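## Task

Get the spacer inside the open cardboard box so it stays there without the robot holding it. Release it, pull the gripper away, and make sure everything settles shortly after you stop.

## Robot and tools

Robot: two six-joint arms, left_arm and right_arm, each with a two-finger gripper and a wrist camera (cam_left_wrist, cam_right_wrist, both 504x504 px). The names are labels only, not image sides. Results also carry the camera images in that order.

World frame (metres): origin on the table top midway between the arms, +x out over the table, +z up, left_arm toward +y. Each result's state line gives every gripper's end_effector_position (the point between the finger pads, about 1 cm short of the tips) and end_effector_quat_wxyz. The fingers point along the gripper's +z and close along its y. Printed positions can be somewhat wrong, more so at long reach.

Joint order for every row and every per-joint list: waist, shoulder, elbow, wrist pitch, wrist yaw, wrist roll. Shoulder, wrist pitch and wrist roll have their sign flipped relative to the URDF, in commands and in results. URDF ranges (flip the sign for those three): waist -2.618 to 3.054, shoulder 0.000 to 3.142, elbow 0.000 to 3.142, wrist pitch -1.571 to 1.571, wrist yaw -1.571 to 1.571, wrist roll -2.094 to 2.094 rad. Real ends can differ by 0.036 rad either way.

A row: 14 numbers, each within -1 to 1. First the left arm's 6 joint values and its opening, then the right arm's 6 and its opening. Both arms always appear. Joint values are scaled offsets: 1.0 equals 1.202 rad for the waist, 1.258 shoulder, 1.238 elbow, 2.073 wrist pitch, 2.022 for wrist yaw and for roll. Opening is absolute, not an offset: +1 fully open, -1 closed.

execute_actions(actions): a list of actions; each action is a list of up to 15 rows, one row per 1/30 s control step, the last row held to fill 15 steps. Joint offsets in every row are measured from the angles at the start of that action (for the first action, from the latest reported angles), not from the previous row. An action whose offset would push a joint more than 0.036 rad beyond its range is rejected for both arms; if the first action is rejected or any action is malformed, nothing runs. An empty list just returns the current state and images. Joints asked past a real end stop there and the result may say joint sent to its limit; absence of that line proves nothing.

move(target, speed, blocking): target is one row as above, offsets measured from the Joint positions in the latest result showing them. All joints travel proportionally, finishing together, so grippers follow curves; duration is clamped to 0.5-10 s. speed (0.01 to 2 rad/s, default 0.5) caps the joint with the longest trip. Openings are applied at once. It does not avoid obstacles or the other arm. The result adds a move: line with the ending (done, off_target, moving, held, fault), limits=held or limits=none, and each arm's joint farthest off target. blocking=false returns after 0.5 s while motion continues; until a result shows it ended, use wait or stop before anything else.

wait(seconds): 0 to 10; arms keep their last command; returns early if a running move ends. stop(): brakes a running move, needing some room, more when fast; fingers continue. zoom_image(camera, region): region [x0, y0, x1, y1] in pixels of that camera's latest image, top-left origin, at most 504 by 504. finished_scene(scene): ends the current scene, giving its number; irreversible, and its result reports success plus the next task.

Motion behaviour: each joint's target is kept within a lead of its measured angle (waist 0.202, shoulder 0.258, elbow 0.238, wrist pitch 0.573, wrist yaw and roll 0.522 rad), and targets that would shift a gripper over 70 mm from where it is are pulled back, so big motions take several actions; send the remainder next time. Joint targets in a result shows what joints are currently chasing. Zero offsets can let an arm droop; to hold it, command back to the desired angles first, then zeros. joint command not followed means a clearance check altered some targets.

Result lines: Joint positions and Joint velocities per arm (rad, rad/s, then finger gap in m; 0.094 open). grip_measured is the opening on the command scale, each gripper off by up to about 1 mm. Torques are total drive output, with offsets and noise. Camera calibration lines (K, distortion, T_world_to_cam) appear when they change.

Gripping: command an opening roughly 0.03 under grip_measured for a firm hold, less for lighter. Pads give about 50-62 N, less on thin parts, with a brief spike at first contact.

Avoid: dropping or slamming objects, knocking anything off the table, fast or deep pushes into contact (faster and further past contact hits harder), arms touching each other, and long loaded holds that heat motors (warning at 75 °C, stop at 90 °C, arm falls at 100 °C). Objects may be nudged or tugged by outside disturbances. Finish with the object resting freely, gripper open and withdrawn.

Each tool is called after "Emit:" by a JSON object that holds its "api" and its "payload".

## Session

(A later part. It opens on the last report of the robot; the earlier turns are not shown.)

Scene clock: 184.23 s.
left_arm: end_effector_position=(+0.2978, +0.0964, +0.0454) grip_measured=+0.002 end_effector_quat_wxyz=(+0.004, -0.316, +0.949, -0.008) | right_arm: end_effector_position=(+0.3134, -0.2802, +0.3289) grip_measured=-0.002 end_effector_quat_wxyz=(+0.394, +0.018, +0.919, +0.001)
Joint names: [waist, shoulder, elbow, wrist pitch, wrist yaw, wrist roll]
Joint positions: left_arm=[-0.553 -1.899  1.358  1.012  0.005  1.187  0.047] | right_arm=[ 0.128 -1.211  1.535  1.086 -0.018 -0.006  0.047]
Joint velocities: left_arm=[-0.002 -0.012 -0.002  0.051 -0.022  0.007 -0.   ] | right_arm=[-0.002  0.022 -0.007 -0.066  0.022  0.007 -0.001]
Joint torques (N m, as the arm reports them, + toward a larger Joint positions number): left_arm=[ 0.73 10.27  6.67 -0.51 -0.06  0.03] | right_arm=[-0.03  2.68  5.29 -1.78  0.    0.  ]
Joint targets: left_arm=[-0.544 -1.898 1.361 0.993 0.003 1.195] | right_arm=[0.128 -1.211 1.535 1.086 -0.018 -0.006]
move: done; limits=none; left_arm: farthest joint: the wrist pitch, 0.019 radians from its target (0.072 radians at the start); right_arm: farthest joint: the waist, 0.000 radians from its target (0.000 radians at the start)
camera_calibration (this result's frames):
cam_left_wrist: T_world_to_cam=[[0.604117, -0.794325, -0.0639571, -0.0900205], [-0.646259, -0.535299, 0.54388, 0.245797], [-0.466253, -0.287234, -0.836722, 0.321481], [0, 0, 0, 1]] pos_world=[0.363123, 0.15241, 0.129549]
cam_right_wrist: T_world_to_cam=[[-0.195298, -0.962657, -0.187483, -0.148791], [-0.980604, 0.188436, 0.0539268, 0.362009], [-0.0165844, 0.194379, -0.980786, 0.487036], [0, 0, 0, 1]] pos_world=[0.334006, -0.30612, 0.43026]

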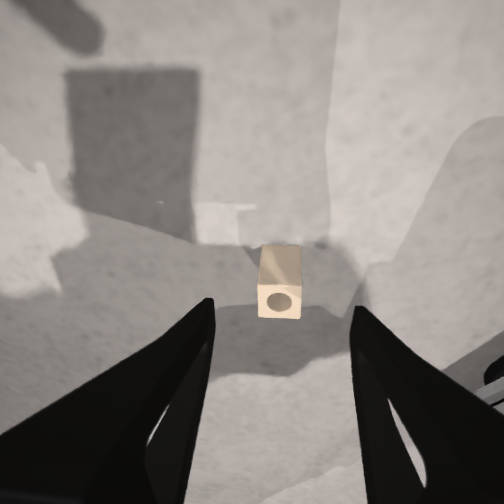

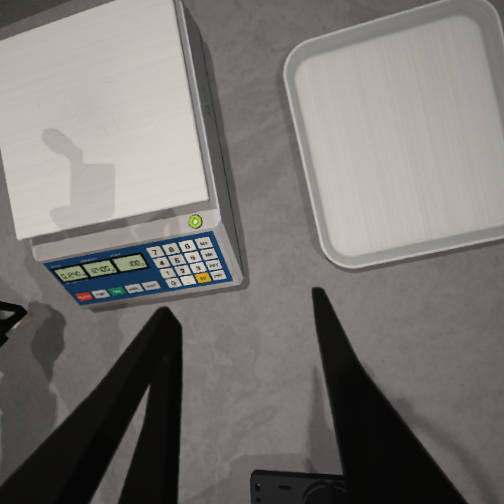

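Emit:
{"api": "move", "payload": {"target": [0,-0.064,0.003,-0.02,0,0,0,0,0,0,0,0,0,0], "speed": 0.15}}

Emit:
{"api": "move", "payload": {"target": [0,0,0.003,0,0,0,-0.76,0,0,0,0,0,0,0]}}

Scene clock: 191.57 s.
left_arm: end_effector_position=(+0.2962, +0.0970, +0.0189) grip_measured=+0.002 end_effector_quat_wxyz=(-0.016, -0.316, +0.948, +0.013) | right_arm: end_effector_position=(+0.3134, -0.2802, +0.3289) grip_measured=-0.002 end_effector_quat_wxyz=(+0.394, +0.018, +0.919, +0.001)
Joint names: [waist, shoulder, elbow, wrist pitch, wrist yaw, wrist roll]
Joint positions: left_arm=[-0.553 -1.979  1.358  0.991  0.007  1.187  0.047] | right_arm=[ 0.128 -1.211  1.535  1.086 -0.018 -0.006  0.047]
Joint velocities: left_arm=[ 0.012  0.002 -0.037  0.007 -0.007  0.007  0.001] | right_arm=[-0.012  0.002  0.002  0.066  0.022  0.022 -0.   ]
Joint torques (N m, as the arm reports them, + toward a larger Joint positions number): left_arm=[-0.02 10.71  6.47 -0.41 -0.06 -0.06] | right_arm=[-0.03  2.7   5.3  -1.78  0.    0.  ]
Joint targets: left_arm=[-0.553 -1.979 1.361 0.971 0.005 1.187] | right_arm=[0.128 -1.211 1.535 1.086 -0.018 -0.006]
move: done; limits=none; left_arm: farthest joint: the wrist pitch, 0.020 radians from its target (0.041 radians at the start); right_arm: farthest joint: the waist, 0.000 radians from its target (0.000 radians at the start)
camera_calibration (this result's frames):
cam_left_wrist: T_world_to_cam=[[0.599782, -0.791468, -0.11764, -0.0883019], [-0.617723, -0.551448, 0.560646, 0.252263], [-0.508605, -0.263597, -0.819657, 0.308701], [0, 0, 0, 1]] pos_world=[0.365797, 0.150594, 0.101211]
cam_right_wrist: T_world_to_cam=[[-0.195298, -0.962657, -0.187483, -0.148791], [-0.980604, 0.188436, 0.0539268, 0.362009], [-0.0165844, 0.194379, -0.980786, 0.487036], [0, 0, 0, 1]] pos_world=[0.334006, -0.30612, 0.43026]

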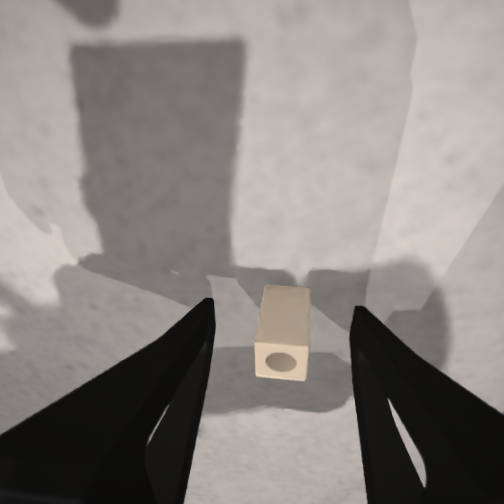

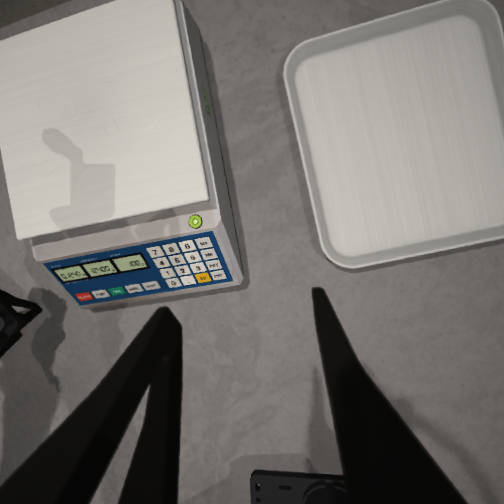

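Scene clock: 192.27 s.
left_arm: end_effector_position=(+0.2961, +0.0968, +0.0189) grip_measured=-0.702 end_effector_quat_wxyz=(-0.017, -0.316, +0.948, +0.013) | right_arm: end_effector_position=(+0.3134, -0.2802, +0.3289) grip_measured=-0.002 end_effector_quat_wxyz=(+0.394, +0.018, +0.919, +0.001)
Joint names: [waist, shoulder, elbow, wrist pitch, wrist yaw, wrist roll]
Joint positions: left_arm=[-0.553 -1.979  1.358  0.991  0.008  1.187  0.014] | right_arm=[ 0.128 -1.211  1.535  1.086 -0.018 -0.006  0.047]
Joint velocities: left_arm=[ 0.027 -0.002  0.007 -0.037 -0.007  0.051  0.   ] | right_arm=[-0.017  0.007  0.012  0.037  0.066  0.037  0.001]
Joint torques (N m, as the arm reports them, + toward a larger Joint positions number): left_arm=[-0.03 10.66  6.4  -0.23 -0.05 -0.04] | right_arm=[-0.04  2.69  5.3  -1.79  0.    0.  ]
Joint targets: left_arm=[-0.553 -1.979 1.361 0.991 0.007 1.187] | right_arm=[0.128 -1.211 1.535 1.086 -0.018 -0.006]
move: done; limits=none; left_arm: farthest joint: the elbow, 0.004 radians from its target (0.004 radians at the start); right_arm: farthest joint: the waist, 0.000 radians from its target (0.000 radians at the start)
camera_calibration (this result's frames):
cam_left_wrist: T_world_to_cam=[[0.59974, -0.791584, -0.11708, -0.0883883], [-0.617246, -0.550754, 0.561852, 0.251815], [-0.509235, -0.264698, -0.818911, 0.308849], [0, 0, 0, 1]] pos_world=[0.365718, 0.150473, 0.101088]
cam_right_wrist: T_world_to_cam=[[-0.195298, -0.962657, -0.187483, -0.148791], [-0.980604, 0.188436, 0.0539268, 0.362009], [-0.0165844, 0.194379, -0.980786, 0.487036], [0, 0, 0, 1]] pos_world=[0.334006, -0.30612, 0.43026]

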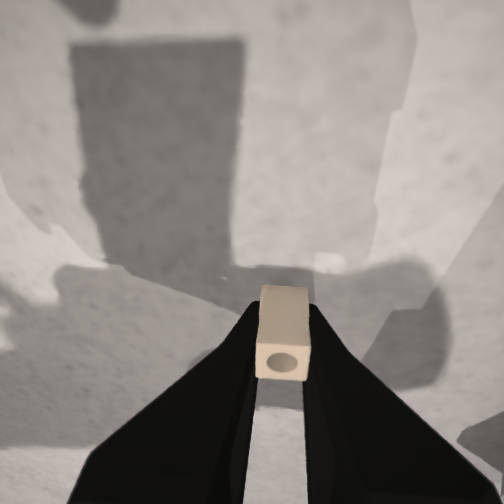

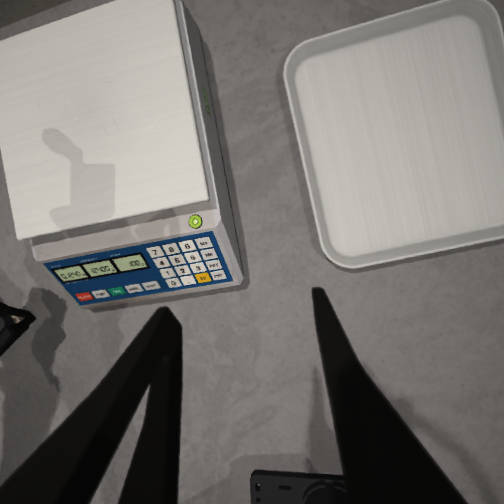

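Emit:
{"api": "move", "payload": {"target": [0,0.25,0.2,0.1,0,-0.2,-0.75,0,0,0,0,0,0,0], "speed": 0.6}}

Emit:
{"api": "move", "payload": {"target": [0.72,-0.36,0.365,-0.2,0,-0.39,-0.75,0,0,0,0,0,0,0], "speed": 0.7}}

Scene clock: 214.77 s.
left_arm: end_effector_position=(+0.3138, +0.0856, +0.1822) grip_measured=-0.702 end_effector_quat_wxyz=(+0.114, -0.122, +0.981, -0.097) | right_arm: end_effector_position=(+0.3134, -0.2802, +0.3289) grip_measured=-0.002 end_effector_quat_wxyz=(+0.394, +0.018, +0.919, +0.001)
Joint names: [waist, shoulder, elbow, wrist pitch, wrist yaw, wrist roll]
Joint positions: left_arm=[-0.553 -1.672  1.584  1.182  0.011  0.794  0.014] | right_arm=[ 0.128 -1.211  1.535  1.086 -0.018 -0.006  0.047]
Joint velocities: left_arm=[-0.012 -0.002  0.002 -0.007 -0.081 -0.037 -0.001] | right_arm=[ 0.012 -0.002 -0.007  0.007  0.022  0.007 -0.001]
Joint torques (N m, as the arm reports them, + toward a larger Joint positions number): left_arm=[-0.03  9.27  8.68 -0.68 -0.06 -0.17] | right_arm=[-0.05  2.69  5.29 -1.79  0.    0.  ]
Joint targets: left_arm=[-0.553 -1.664 1.605 1.198 0.008 0.783] | right_arm=[0.128 -1.211 1.535 1.086 -0.018 -0.006]
move: off_target (left_arm); limits=none; left_arm: farthest joint: the elbow, 0.022 radians from its target (0.248 radians at the start); right_arm: farthest joint: the waist, 0.000 radians from its target (0.000 radians at the start)
camera_calibration (this result's frames):
cam_left_wrist: T_world_to_cam=[[0.244128, -0.959464, 0.14082, -0.00980982], [-0.91424, -0.179293, 0.363345, 0.262437], [-0.323369, -0.217446, -0.920951, 0.404853], [0, 0, 0, 1]] pos_world=[0.373242, 0.125675, 0.278876]
cam_right_wrist: T_world_to_cam=[[-0.195298, -0.962657, -0.187483, -0.148791], [-0.980604, 0.188436, 0.0539268, 0.362009], [-0.0165844, 0.194379, -0.980786, 0.487036], [0, 0, 0, 1]] pos_world=[0.334006, -0.30612, 0.43026]

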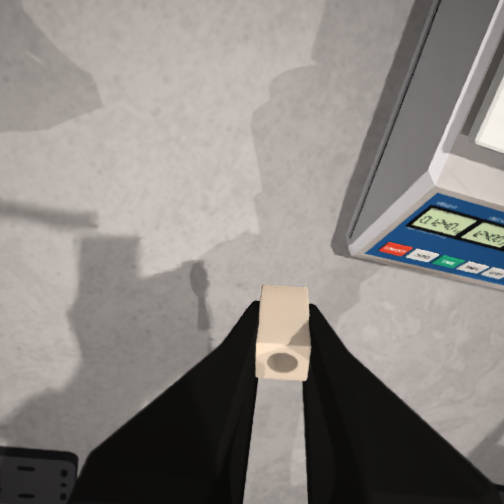

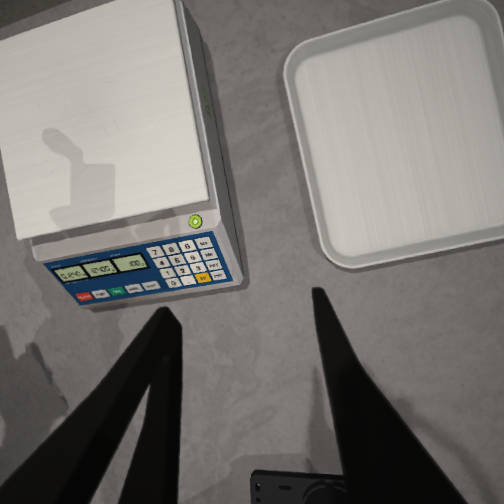

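Scene clock: 216.87 s.
left_arm: end_effector_position=(+0.5289, +0.4574, +0.1699) grip_measured=-0.702 end_effector_quat_wxyz=(+0.312, -0.160, +0.935, +0.046) | right_arm: end_effector_position=(+0.3134, -0.2802, +0.3289) grip_measured=-0.002 end_effector_quat_wxyz=(+0.394, +0.018, +0.919, +0.001)
Joint names: [waist, shoulder, elbow, wrist pitch, wrist yaw, wrist roll]
Joint positions: left_arm=[ 0.319 -2.134  2.001  0.796  0.007  0.013  0.014] | right_arm=[ 0.128 -1.211  1.535  1.086 -0.018 -0.006  0.047]
Joint velocities: left_arm=[ 0.002  0.012  0.002 -0.007 -0.051  0.037 -0.001] | right_arm=[ 0.002 -0.002 -0.007 -0.037  0.11   0.007  0.   ]
Joint torques (N m, as the arm reports them, + toward a larger Joint positions number): left_arm=[-0.52 14.4  10.31 -1.62 -0.01 -0.13] | right_arm=[-0.04  2.69  5.29 -1.78  0.    0.  ]
Joint targets: left_arm=[0.313 -2.124 2.035 0.767 0.011 0.005] | right_arm=[0.128 -1.211 1.535 1.086 -0.018 -0.006]
move: off_target (left_arm); limits=none; left_arm: farthest joint: the elbow, 0.035 radians from its target (0.452 radians at the start); right_arm: farthest joint: the waist, 0.000 radians from its target (0.000 radians at the start)
camera_calibration (this result's frames):
cam_left_wrist: T_world_to_cam=[[0.378604, -0.924334, -0.0476042, 0.241033], [-0.924614, -0.375393, -0.0645679, 0.698154], [0.041812, 0.0684612, -0.996777, 0.232876], [0, 0, 0, 1]] pos_world=[0.54453, 0.468934, 0.288678]
cam_right_wrist: T_world_to_cam=[[-0.195298, -0.962657, -0.187483, -0.148791], [-0.980604, 0.188436, 0.0539268, 0.362009], [-0.0165844, 0.194379, -0.980786, 0.487036], [0, 0, 0, 1]] pos_world=[0.334006, -0.30612, 0.43026]

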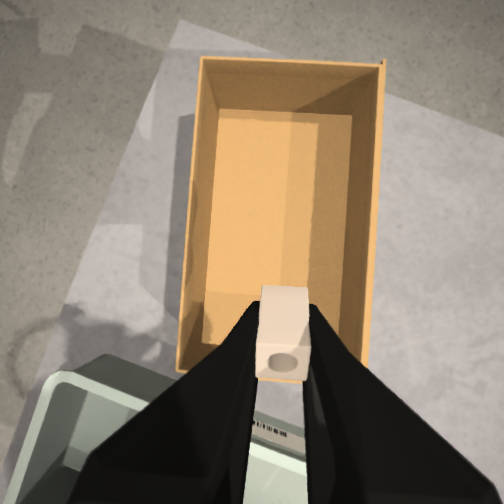

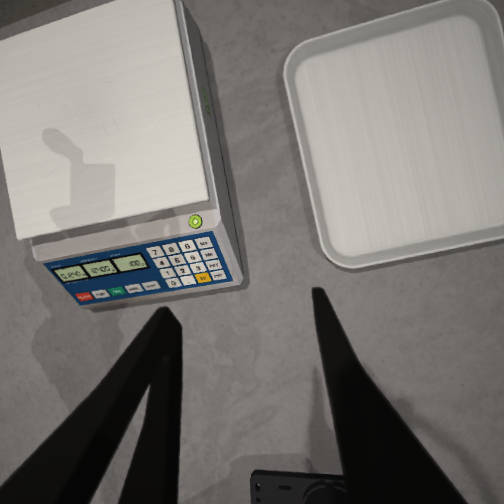

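Emit:
{"api": "move", "payload": {"target": [0,-0.222,0.072,0,0,0,-0.75,0,0,0,0,0,0,0], "speed": 0.3}}

Scene clock: 223.20 s.
left_arm: end_effector_position=(+0.5425, +0.4621, +0.0525) grip_measured=-0.702 end_effector_quat_wxyz=(+0.224, -0.164, +0.960, +0.032) | right_arm: end_effector_position=(+0.3134, -0.2802, +0.3289) grip_measured=-0.002 end_effector_quat_wxyz=(+0.394, +0.018, +0.919, +0.001)
Joint names: [waist, shoulder, elbow, wrist pitch, wrist yaw, wrist roll]
Joint positions: left_arm=[ 0.319 -2.397  2.07   0.788  0.007  0.013  0.014] | right_arm=[ 0.128 -1.211  1.535  1.086 -0.018 -0.006  0.047]
Joint velocities: left_arm=[-0.007  0.022  0.012  0.007  0.007 -0.037 -0.001] | right_arm=[ 0.002 -0.002 -0.007  0.066  0.022  0.066 -0.   ]
Joint torques (N m, as the arm reports them, + toward a larger Joint positions number): left_arm=[-0.06 14.21  8.9  -1.   -0.02 -0.04] | right_arm=[-0.03  2.7   5.3  -1.78  0.    0.01]
Joint targets: left_arm=[0.319 -2.413 2.090 0.796 0.007 0.013] | right_arm=[0.128 -1.211 1.535 1.086 -0.018 -0.006]
move: done; limits=none; left_arm: farthest joint: the elbow, 0.020 radians from its target (0.089 radians at the start); right_arm: farthest joint: the waist, 0.000 radians from its target (0.000 radians at the start)
camera_calibration (this result's frames):
cam_left_wrist: T_world_to_cam=[[0.368768, -0.927661, -0.0587873, 0.242092], [-0.919799, -0.373303, 0.12089, 0.691583], [-0.134091, 0.00949201, -0.990924, 0.237329], [0, 0, 0, 1]] pos_world=[0.578665, 0.480497, 0.165801]
cam_right_wrist: T_world_to_cam=[[-0.195298, -0.962657, -0.187483, -0.148791], [-0.980604, 0.188436, 0.0539268, 0.362009], [-0.0165844, 0.194379, -0.980786, 0.487036], [0, 0, 0, 1]] pos_world=[0.334006, -0.30612, 0.43026]

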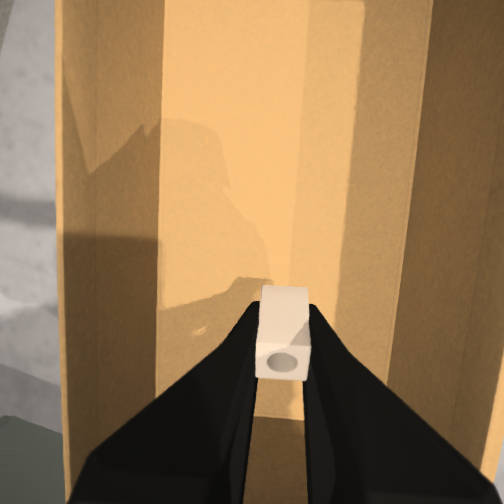

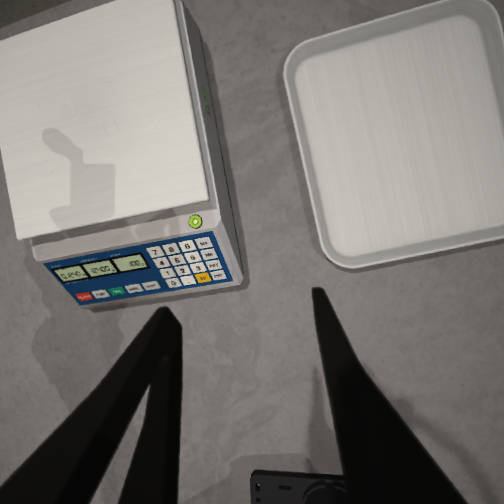

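Emit:
{"api": "move", "payload": {"target": [0,-0.046,0.016,0,0,0,-0.75,0,0,0,0,0,0,0], "speed": 0.1}}

Emit:
{"api": "move", "payload": {"target": [0,0,0.016,0,0,0,-0.3,0,0,0,0,0,0,0]}}

Emit:
{"api": "move", "payload": {"target": [0,0.3,0.016,0,0,0,-0.3,0,0,0,0,0,0,0]}}

Scene clock: 229.17 s.
left_arm: end_effector_position=(+0.5449, +0.4630, +0.0296) grip_measured=-0.702 end_effector_quat_wxyz=(+0.213, -0.164, +0.963, +0.031) | right_arm: end_effector_position=(+0.3134, -0.2802, +0.3289) grip_measured=-0.002 end_effector_quat_wxyz=(+0.394, +0.018, +0.919, +0.001)
Joint names: [waist, shoulder, elbow, wrist pitch, wrist yaw, wrist roll]
Joint positions: left_arm=[ 0.319 -2.447  2.078  0.767  0.006  0.012  0.014] | right_arm=[ 0.128 -1.211  1.535  1.086 -0.018 -0.006  0.047]
Joint velocities: left_arm=[-0.012 -0.007  0.002  0.022  0.007  0.007 -0.001] | right_arm=[ 0.012  0.007  0.007 -0.007 -0.022  0.037 -0.001]
Joint torques (N m, as the arm reports them, + toward a larger Joint positions number): left_arm=[-0.05 15.08  8.15 -0.86 -0.04 -0.03] | right_arm=[-0.04  2.68  5.3  -1.79  0.    0.  ]
Joint targets: left_arm=[0.319 -2.455 2.090 0.787 0.007 0.013] | right_arm=[0.128 -1.211 1.535 1.086 -0.018 -0.006]
move: off_target (left_arm); limits=none; left_arm: farthest joint: the wrist pitch, 0.021 radians from its target (0.000 radians at the start); right_arm: farthest joint: the waist, 0.000 radians from its target (0.000 radians at the start)
camera_calibration (this result's frames):
cam_left_wrist: T_world_to_cam=[[0.367342, -0.928122, -0.0604023, 0.241721], [-0.917083, -0.372264, 0.142754, 0.694299], [-0.154978, 0.00295444, -0.987913, 0.229267], [0, 0, 0, 1]] pos_world=[0.583467, 0.482131, 0.141983]
cam_right_wrist: T_world_to_cam=[[-0.195298, -0.962657, -0.187483, -0.148791], [-0.980604, 0.188436, 0.0539268, 0.362009], [-0.0165844, 0.194379, -0.980786, 0.487036], [0, 0, 0, 1]] pos_world=[0.334006, -0.30612, 0.43026]

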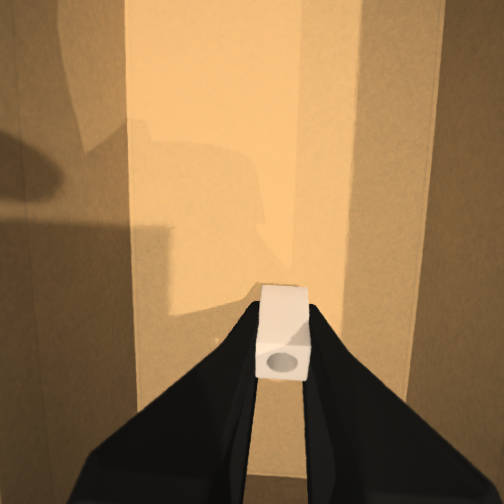

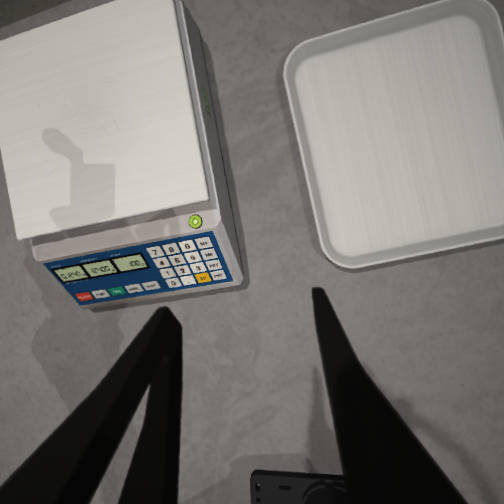

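Scene clock: 229.87 s.
left_arm: end_effector_position=(+0.5458, +0.4613, +0.0297) grip_measured=-0.302 end_effector_quat_wxyz=(+0.214, -0.163, +0.963, +0.027) | right_arm: end_effector_position=(+0.3134, -0.2802, +0.3289) grip_measured=-0.002 end_effector_quat_wxyz=(+0.394, +0.018, +0.919, +0.001)
Joint names: [waist, shoulder, elbow, wrist pitch, wrist yaw, wrist roll]
Joint positions: left_arm=[ 0.317 -2.447  2.078  0.766  0.013  0.012  0.033] | right_arm=[ 0.128 -1.211  1.535  1.086 -0.018 -0.006  0.047]
Joint velocities: left_arm=[ 0.002  0.007  0.012 -0.022 -0.037 -0.037 -0.001] | right_arm=[-0.007  0.002 -0.017  0.081  0.022 -0.022 -0.   ]
Joint torques (N m, as the arm reports them, + toward a larger Joint positions number): left_arm=[ 0.03 15.78  8.84 -1.03 -0.1  -0.03] | right_arm=[-0.04  2.69  5.31 -1.78 -0.01  0.  ]
Joint targets: left_arm=[0.319 -2.447 2.098 0.767 0.007 0.012] | right_arm=[0.128 -1.211 1.535 1.086 -0.018 -0.006]
move: done; limits=none; left_arm: farthest joint: the elbow, 0.020 radians from its target (0.020 radians at the start); right_arm: farthest joint: the waist, 0.000 radians from its target (0.000 radians at the start)
camera_calibration (this result's frames):
cam_left_wrist: T_world_to_cam=[[0.36377, -0.929914, -0.0541367, 0.242428], [-0.919015, -0.367771, 0.141969, 0.693425], [-0.151929, -0.00189164, -0.98839, 0.230118], [0, 0, 0, 1]] pos_world=[0.584042, 0.480894, 0.142125]
cam_right_wrist: T_world_to_cam=[[-0.195298, -0.962657, -0.187483, -0.148791], [-0.980604, 0.188436, 0.0539268, 0.362009], [-0.0165844, 0.194379, -0.980786, 0.487036], [0, 0, 0, 1]] pos_world=[0.334006, -0.30612, 0.43026]

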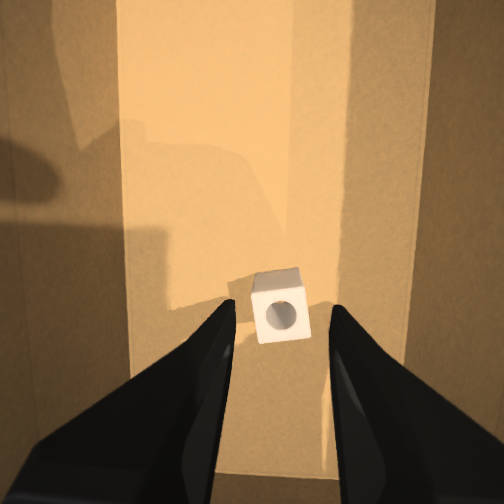

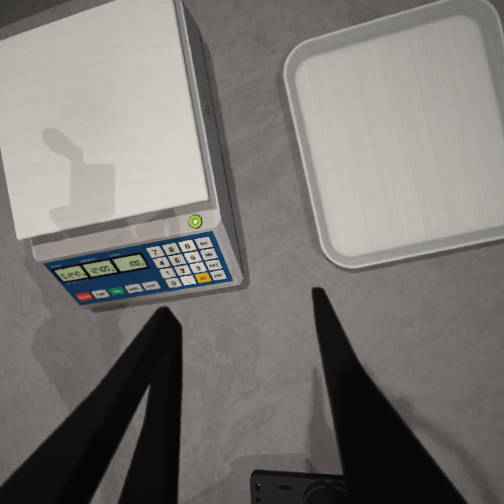

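Scene clock: 231.07 s.
left_arm: end_effector_position=(+0.5403, +0.4594, +0.2361) grip_measured=-0.302 end_effector_quat_wxyz=(+0.386, -0.152, +0.908, +0.055) | right_arm: end_effector_position=(+0.3134, -0.2802, +0.3289) grip_measured=-0.002 end_effector_quat_wxyz=(+0.394, +0.018, +0.919, +0.001)
Joint names: [waist, shoulder, elbow, wrist pitch, wrist yaw, wrist roll]
Joint positions: left_arm=[ 0.317 -2.079  2.078  0.769  0.014  0.012  0.033] | right_arm=[ 0.128 -1.211  1.535  1.086 -0.018 -0.006  0.047]
Joint velocities: left_arm=[ 0.002 -0.007  0.017  0.095 -0.037  0.007  0.   ] | right_arm=[ 0.017  0.022 -0.007 -0.037 -0.051 -0.051 -0.   ]
Joint torques (N m, as the arm reports them, + toward a larger Joint positions number): left_arm=[ 0.04 13.92  9.18 -1.57 -0.04 -0.03] | right_arm=[-0.05  2.7   5.3  -1.79  0.    0.  ]
Joint targets: left_arm=[0.317 -2.070 2.098 0.766 0.013 0.012] | right_arm=[0.128 -1.211 1.535 1.086 -0.018 -0.006]
move: done; limits=none; left_arm: farthest joint: the elbow, 0.020 radians from its target (0.020 radians at the start); right_arm: farthest joint: the waist, 0.000 radians from its target (0.000 radians at the start)
camera_calibration (this result's frames):
cam_left_wrist: T_world_to_cam=[[0.378948, -0.924806, -0.0336509, 0.238418], [-0.905246, -0.362892, -0.220994, 0.734394], [0.192165, 0.114207, -0.974695, 0.190783], [0, 0, 0, 1]] pos_world=[0.537797, 0.465208, 0.356274]
cam_right_wrist: T_world_to_cam=[[-0.195298, -0.962657, -0.187483, -0.148791], [-0.980604, 0.188436, 0.0539268, 0.362009], [-0.0165844, 0.194379, -0.980786, 0.487036], [0, 0, 0, 1]] pos_world=[0.334006, -0.30612, 0.43026]

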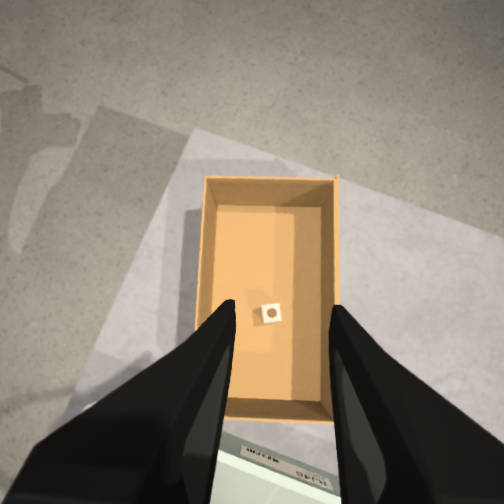

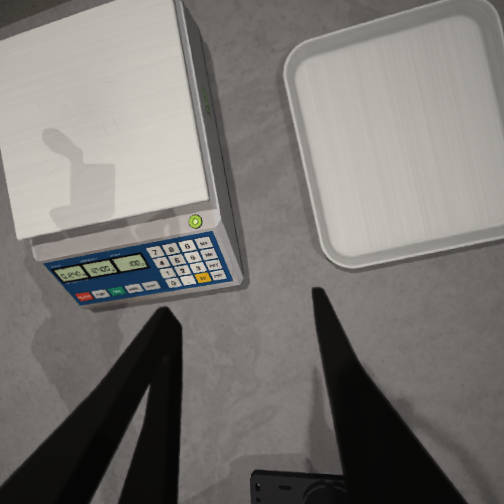

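Emit:
{"api": "finished_scene", "payload": {"scene": 1}}

The scene is finished: the task was done.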